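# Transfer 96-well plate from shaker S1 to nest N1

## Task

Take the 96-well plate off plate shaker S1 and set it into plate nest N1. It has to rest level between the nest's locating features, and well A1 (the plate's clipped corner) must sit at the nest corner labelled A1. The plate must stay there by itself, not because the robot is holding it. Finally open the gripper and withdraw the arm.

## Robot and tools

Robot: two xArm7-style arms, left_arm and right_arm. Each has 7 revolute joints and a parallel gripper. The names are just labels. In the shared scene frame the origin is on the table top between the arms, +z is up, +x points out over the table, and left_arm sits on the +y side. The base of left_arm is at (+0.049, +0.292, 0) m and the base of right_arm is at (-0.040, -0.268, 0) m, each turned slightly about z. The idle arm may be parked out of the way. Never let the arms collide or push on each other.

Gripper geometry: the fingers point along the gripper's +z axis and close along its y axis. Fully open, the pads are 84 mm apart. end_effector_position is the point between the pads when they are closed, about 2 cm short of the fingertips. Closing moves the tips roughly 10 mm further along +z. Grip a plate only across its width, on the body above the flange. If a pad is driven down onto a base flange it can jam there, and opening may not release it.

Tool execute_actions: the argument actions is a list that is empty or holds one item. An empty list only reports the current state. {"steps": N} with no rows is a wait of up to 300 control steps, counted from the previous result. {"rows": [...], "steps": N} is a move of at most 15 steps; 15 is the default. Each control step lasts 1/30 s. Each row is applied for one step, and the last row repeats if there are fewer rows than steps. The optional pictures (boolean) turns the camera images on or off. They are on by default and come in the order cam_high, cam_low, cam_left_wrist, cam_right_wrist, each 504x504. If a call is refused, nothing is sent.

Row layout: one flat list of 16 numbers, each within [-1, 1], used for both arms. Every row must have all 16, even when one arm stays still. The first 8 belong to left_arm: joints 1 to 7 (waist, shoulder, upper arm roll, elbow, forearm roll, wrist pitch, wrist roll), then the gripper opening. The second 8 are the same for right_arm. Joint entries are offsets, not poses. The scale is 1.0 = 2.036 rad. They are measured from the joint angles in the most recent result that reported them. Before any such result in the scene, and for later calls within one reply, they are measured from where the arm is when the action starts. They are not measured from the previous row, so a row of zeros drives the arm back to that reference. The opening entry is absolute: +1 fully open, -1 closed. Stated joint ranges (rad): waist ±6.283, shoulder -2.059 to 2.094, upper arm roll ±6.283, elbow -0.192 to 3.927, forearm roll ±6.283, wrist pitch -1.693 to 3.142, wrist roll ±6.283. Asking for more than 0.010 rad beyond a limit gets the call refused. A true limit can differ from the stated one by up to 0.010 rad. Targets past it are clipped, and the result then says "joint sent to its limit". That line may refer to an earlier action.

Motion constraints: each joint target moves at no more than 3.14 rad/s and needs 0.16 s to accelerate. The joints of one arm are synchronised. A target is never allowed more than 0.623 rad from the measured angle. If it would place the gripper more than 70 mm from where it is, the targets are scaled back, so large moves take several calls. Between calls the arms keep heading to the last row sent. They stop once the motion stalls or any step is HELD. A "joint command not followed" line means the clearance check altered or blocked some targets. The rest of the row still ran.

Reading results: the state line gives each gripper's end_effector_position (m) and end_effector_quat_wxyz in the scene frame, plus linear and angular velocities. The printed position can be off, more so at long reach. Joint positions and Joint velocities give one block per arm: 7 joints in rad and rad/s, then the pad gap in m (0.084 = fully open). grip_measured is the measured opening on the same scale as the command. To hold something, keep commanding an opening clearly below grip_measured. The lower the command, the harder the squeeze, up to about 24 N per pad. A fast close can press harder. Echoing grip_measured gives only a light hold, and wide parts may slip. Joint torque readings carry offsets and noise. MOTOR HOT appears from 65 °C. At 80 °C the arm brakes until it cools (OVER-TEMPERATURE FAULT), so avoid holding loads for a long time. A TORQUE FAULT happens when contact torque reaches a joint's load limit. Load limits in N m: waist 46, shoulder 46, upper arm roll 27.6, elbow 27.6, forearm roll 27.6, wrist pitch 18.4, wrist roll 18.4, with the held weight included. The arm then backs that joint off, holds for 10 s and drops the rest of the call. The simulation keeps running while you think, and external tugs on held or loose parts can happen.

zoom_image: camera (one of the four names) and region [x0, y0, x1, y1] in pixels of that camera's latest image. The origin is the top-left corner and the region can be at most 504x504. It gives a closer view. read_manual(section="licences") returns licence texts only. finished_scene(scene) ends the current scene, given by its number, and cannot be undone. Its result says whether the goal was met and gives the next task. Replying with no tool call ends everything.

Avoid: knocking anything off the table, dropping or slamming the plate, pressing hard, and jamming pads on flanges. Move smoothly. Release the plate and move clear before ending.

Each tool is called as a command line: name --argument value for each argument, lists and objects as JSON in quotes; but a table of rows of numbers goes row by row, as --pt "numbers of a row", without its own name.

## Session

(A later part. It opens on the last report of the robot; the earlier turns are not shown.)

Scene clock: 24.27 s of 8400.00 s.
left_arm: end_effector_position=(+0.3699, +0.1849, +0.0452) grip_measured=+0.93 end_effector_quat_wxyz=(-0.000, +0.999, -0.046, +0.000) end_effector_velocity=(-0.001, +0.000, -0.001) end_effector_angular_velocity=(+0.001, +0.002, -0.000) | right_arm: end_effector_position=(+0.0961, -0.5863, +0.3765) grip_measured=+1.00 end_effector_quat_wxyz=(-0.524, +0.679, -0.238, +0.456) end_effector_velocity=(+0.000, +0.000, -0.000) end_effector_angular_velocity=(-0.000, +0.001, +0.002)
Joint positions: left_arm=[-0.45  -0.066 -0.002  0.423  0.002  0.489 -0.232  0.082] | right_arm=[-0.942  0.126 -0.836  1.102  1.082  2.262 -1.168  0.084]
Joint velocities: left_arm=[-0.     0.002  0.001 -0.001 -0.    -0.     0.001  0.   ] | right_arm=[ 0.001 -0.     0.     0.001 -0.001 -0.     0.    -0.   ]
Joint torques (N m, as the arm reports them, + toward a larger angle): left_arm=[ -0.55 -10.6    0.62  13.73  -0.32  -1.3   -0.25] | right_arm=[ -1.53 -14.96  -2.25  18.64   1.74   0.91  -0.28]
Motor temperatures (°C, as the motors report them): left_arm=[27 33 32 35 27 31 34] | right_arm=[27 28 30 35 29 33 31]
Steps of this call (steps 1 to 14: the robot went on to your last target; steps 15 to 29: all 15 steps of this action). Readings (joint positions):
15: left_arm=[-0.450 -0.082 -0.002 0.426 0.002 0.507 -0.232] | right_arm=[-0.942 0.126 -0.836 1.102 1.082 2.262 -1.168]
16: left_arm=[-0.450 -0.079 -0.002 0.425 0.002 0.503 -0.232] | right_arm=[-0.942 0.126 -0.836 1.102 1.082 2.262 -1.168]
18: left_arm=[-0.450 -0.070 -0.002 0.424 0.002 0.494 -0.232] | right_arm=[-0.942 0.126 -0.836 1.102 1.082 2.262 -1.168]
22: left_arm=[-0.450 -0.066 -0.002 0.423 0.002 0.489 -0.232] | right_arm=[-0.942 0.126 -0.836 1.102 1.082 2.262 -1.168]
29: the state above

No contact yet; release here and lift.

execute_actions --actions '[{"rows": [[0,0,0,0,0,0,0,1, 0,0,0,0,0,0,0,1]], "steps": 12}]' --pictures false

execute_actions --actions '[{"rows": [[0,-0.13,0,0.03,0,0.16,0,1, 0,0,0,0,0,0,0,1]], "steps": 15}]' --pictures false

execute_actions --actions '[{"steps": 15}]'

Scene clock: 25.13 s of 8400.00 s.
left_arm: end_effector_position=(+0.3699, +0.1849, +0.0453) grip_measured=+1.00 end_effector_quat_wxyz=(-0.000, +0.999, -0.046, +0.000) end_effector_velocity=(-0.000, +0.000, -0.000) end_effector_angular_velocity=(+0.000, +0.001, +0.001) | right_arm: end_effector_position=(+0.0961, -0.5863, +0.3765) grip_measured=+1.00 end_effector_quat_wxyz=(-0.524, +0.679, -0.238, +0.456) end_effector_velocity=(-0.000, -0.000, -0.000) end_effector_angular_velocity=(-0.000, +0.000, -0.000)
Joint positions: left_arm=[-0.45  -0.066 -0.002  0.423  0.002  0.489 -0.232  0.084] | right_arm=[-0.942  0.126 -0.836  1.102  1.082  2.262 -1.168  0.084]
Joint velocities: left_arm=[ 0.     0.001 -0.    -0.    -0.     0.    -0.001  0.   ] | right_arm=[-0.  0. -0.  0. -0. -0. -0.  0.]
Joint torques (N m, as the arm reports them, + toward a larger angle): left_arm=[ -0.29 -10.59   0.29  13.61   0.04  -1.38  -0.23] | right_arm=[ -0.68 -15.51  -1.84  18.88   1.77   0.92  -0.15]
Motor temperatures (°C, as the motors report them): left_arm=[27 33 32 35 27 31 34] | right_arm=[27 28 30 35 29 33 31]
Steps of this call (steps 1 to 14: the robot went on to your last target; steps 15 to 26: all 12 steps of this action). Readings (joint positions):
15: left_arm=[-0.450 -0.066 -0.002 0.423 0.002 0.489 -0.232] | right_arm=[-0.942 0.126 -0.836 1.102 1.082 2.262 -1.168]
16: left_arm=[-0.450 -0.066 -0.002 0.423 0.002 0.489 -0.232] | right_arm=[-0.942 0.126 -0.836 1.102 1.082 2.262 -1.168]
18: left_arm=[-0.450 -0.066 -0.002 0.423 0.002 0.489 -0.232] | right_arm=[-0.942 0.126 -0.836 1.102 1.082 2.262 -1.168]
22: left_arm=[-0.450 -0.066 -0.002 0.423 0.002 0.489 -0.232] | right_arm=[-0.942 0.126 -0.836 1.102 1.082 2.262 -1.168]
26: the state above

Scene clock: 25.63 s of 8400.00 s.
left_arm: end_effector_position=(+0.3639, +0.1871, +0.1295) grip_measured=+1.00 end_effector_quat_wxyz=(-0.001, +0.999, -0.046, -0.001) end_effector_velocity=(-0.002, +0.001, +0.002) end_effector_angular_velocity=(+0.003, +0.010, +0.000) | right_arm: end_effector_position=(+0.0961, -0.5863, +0.3765) grip_measured=+1.00 end_effector_quat_wxyz=(-0.524, +0.679, -0.238, +0.456) end_effector_velocity=(-0.000, -0.000, +0.000) end_effector_angular_velocity=(+0.000, -0.000, -0.002)
Joint positions: left_arm=[-0.45  -0.328 -0.002  0.482  0.002  0.813 -0.232  0.084] | right_arm=[-0.942  0.126 -0.836  1.102  1.082  2.262 -1.168  0.084]
Joint velocities: left_arm=[ 0.    -0.006  0.001  0.005  0.     0.021  0.001  0.   ] | right_arm=[-0.001 -0.    -0.    -0.     0.001 -0.     0.     0.   ]
Joint torques (N m, as the arm reports them, + toward a larger angle): left_arm=[-0.47 -8.76  0.68 17.46 -0.15 -1.29 -0.31] | right_arm=[ -0.96 -16.45  -1.59  19.02   1.94   1.01  -0.73]
Motor temperatures (°C, as the motors report them): left_arm=[27 33 32 35 27 31 34] | right_arm=[27 28 30 35 29 33 31]
Steps of this call (steps 1 to 15: all 15 steps of this action). Readings (joint positions):
1: left_arm=[-0.450 -0.066 -0.002 0.423 0.002 0.490 -0.232] | right_arm=[-0.942 0.126 -0.836 1.102 1.082 2.262 -1.168]
2: left_arm=[-0.450 -0.072 -0.002 0.424 0.002 0.499 -0.232] | right_arm=[-0.942 0.126 -0.836 1.102 1.082 2.262 -1.168]
4: left_arm=[-0.450 -0.118 -0.002 0.432 0.002 0.562 -0.232] | right_arm=[-0.942 0.126 -0.836 1.102 1.082 2.262 -1.168]
8: left_arm=[-0.450 -0.287 -0.002 0.478 0.002 0.754 -0.232] | right_arm=[-0.942 0.126 -0.836 1.102 1.082 2.262 -1.168]
15: the state above

Scene clock: 26.13 s of 8400.00 s.
left_arm: end_effector_position=(+0.3648, +0.1868, +0.1309) grip_measured=+1.00 end_effector_quat_wxyz=(-0.001, +0.999, -0.046, +0.000) end_effector_velocity=(+0.000, +0.000, +0.001) end_effector_angular_velocity=(-0.001, -0.002, +0.002) | right_arm: end_effector_position=(+0.0961, -0.5863, +0.3765) grip_measured=+1.00 end_effector_quat_wxyz=(-0.524, +0.679, -0.238, +0.456) end_effector_velocity=(-0.000, -0.000, +0.000) end_effector_angular_velocity=(-0.001, -0.001, -0.002)
Joint positions: left_arm=[-0.45  -0.33  -0.002  0.484  0.002  0.814 -0.232  0.084] | right_arm=[-0.942  0.126 -0.836  1.102  1.082  2.262 -1.168  0.084]
Joint velocities: left_arm=[-0.    -0.001  0.001  0.    -0.     0.    -0.    -0.   ] | right_arm=[-0.002  0.     0.     0.     0.001 -0.    -0.     0.   ]
Joint torques (N m, as the arm reports them, + toward a larger angle): left_arm=[-0.37 -8.56  0.63 16.73 -0.22 -1.26 -0.28] | right_arm=[ -2.07 -15.22  -1.81  18.54   2.05   0.6   -0.6 ]
Motor temperatures (°C, as the motors report them): left_arm=[27 33 32 35 27 31 34] | right_arm=[27 28 30 35 29 33 31]
Steps of this call (steps 1 to 15: the robot went on to your last target). Readings (joint positions):
1: left_arm=[-0.450 -0.328 -0.002 0.482 0.002 0.814 -0.232] | right_arm=[-0.942 0.126 -0.836 1.102 1.082 2.262 -1.168]
2: left_arm=[-0.450 -0.329 -0.002 0.482 0.002 0.814 -0.232] | right_arm=[-0.942 0.126 -0.836 1.102 1.082 2.262 -1.168]
4: left_arm=[-0.450 -0.329 -0.002 0.483 0.002 0.814 -0.232] | right_arm=[-0.942 0.126 -0.836 1.102 1.082 2.262 -1.168]
8: left_arm=[-0.450 -0.330 -0.002 0.484 0.002 0.814 -0.232] | right_arm=[-0.942 0.126 -0.836 1.102 1.082 2.262 -1.168]
15: the state above
All arms were judged still, so your last target was given up. Only a new action makes them travel on or press farther. Fingers that are still opening or closing keep moving.

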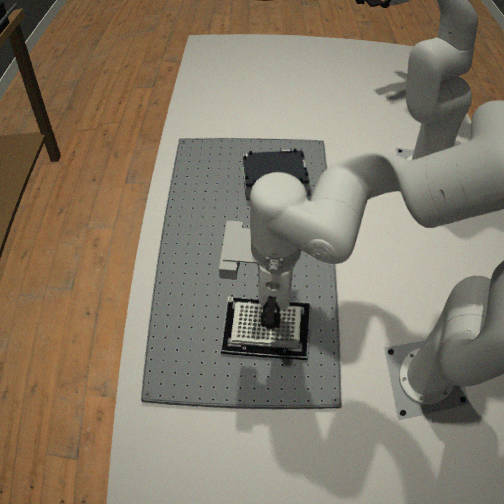

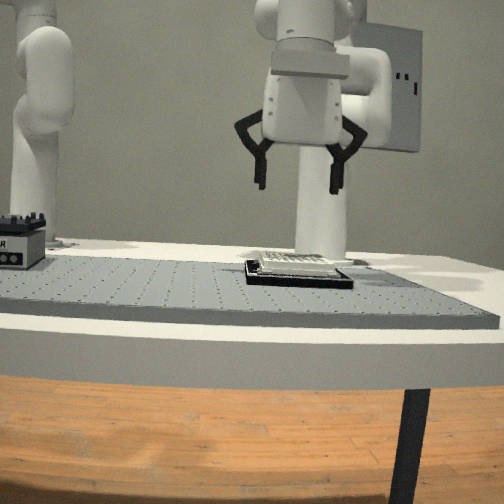

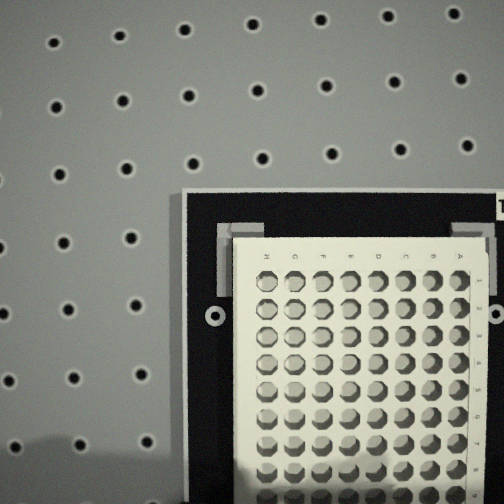

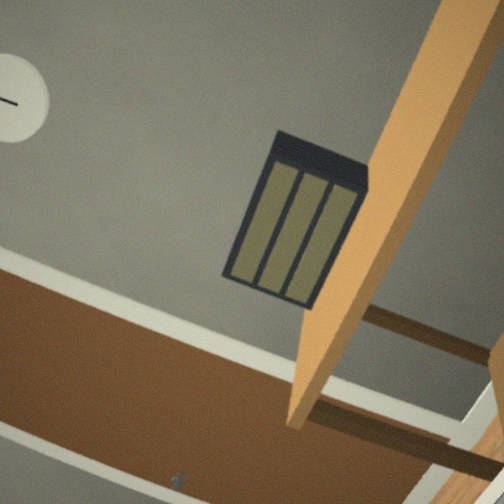

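zoom_image --camera "cam_low" --region '[220, 230, 380, 310]'

Region (220, 230, 380, 310) of cam_low's 504x504 image, scaled by 3.150, with more detail than that image has.

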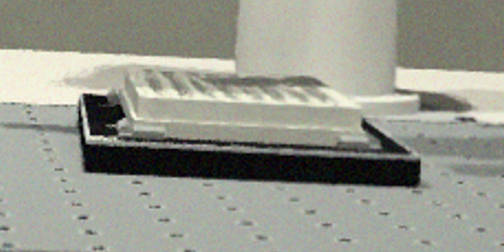

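Seated flat.

finished_scene --scene 2

The scene is finished: the task was done.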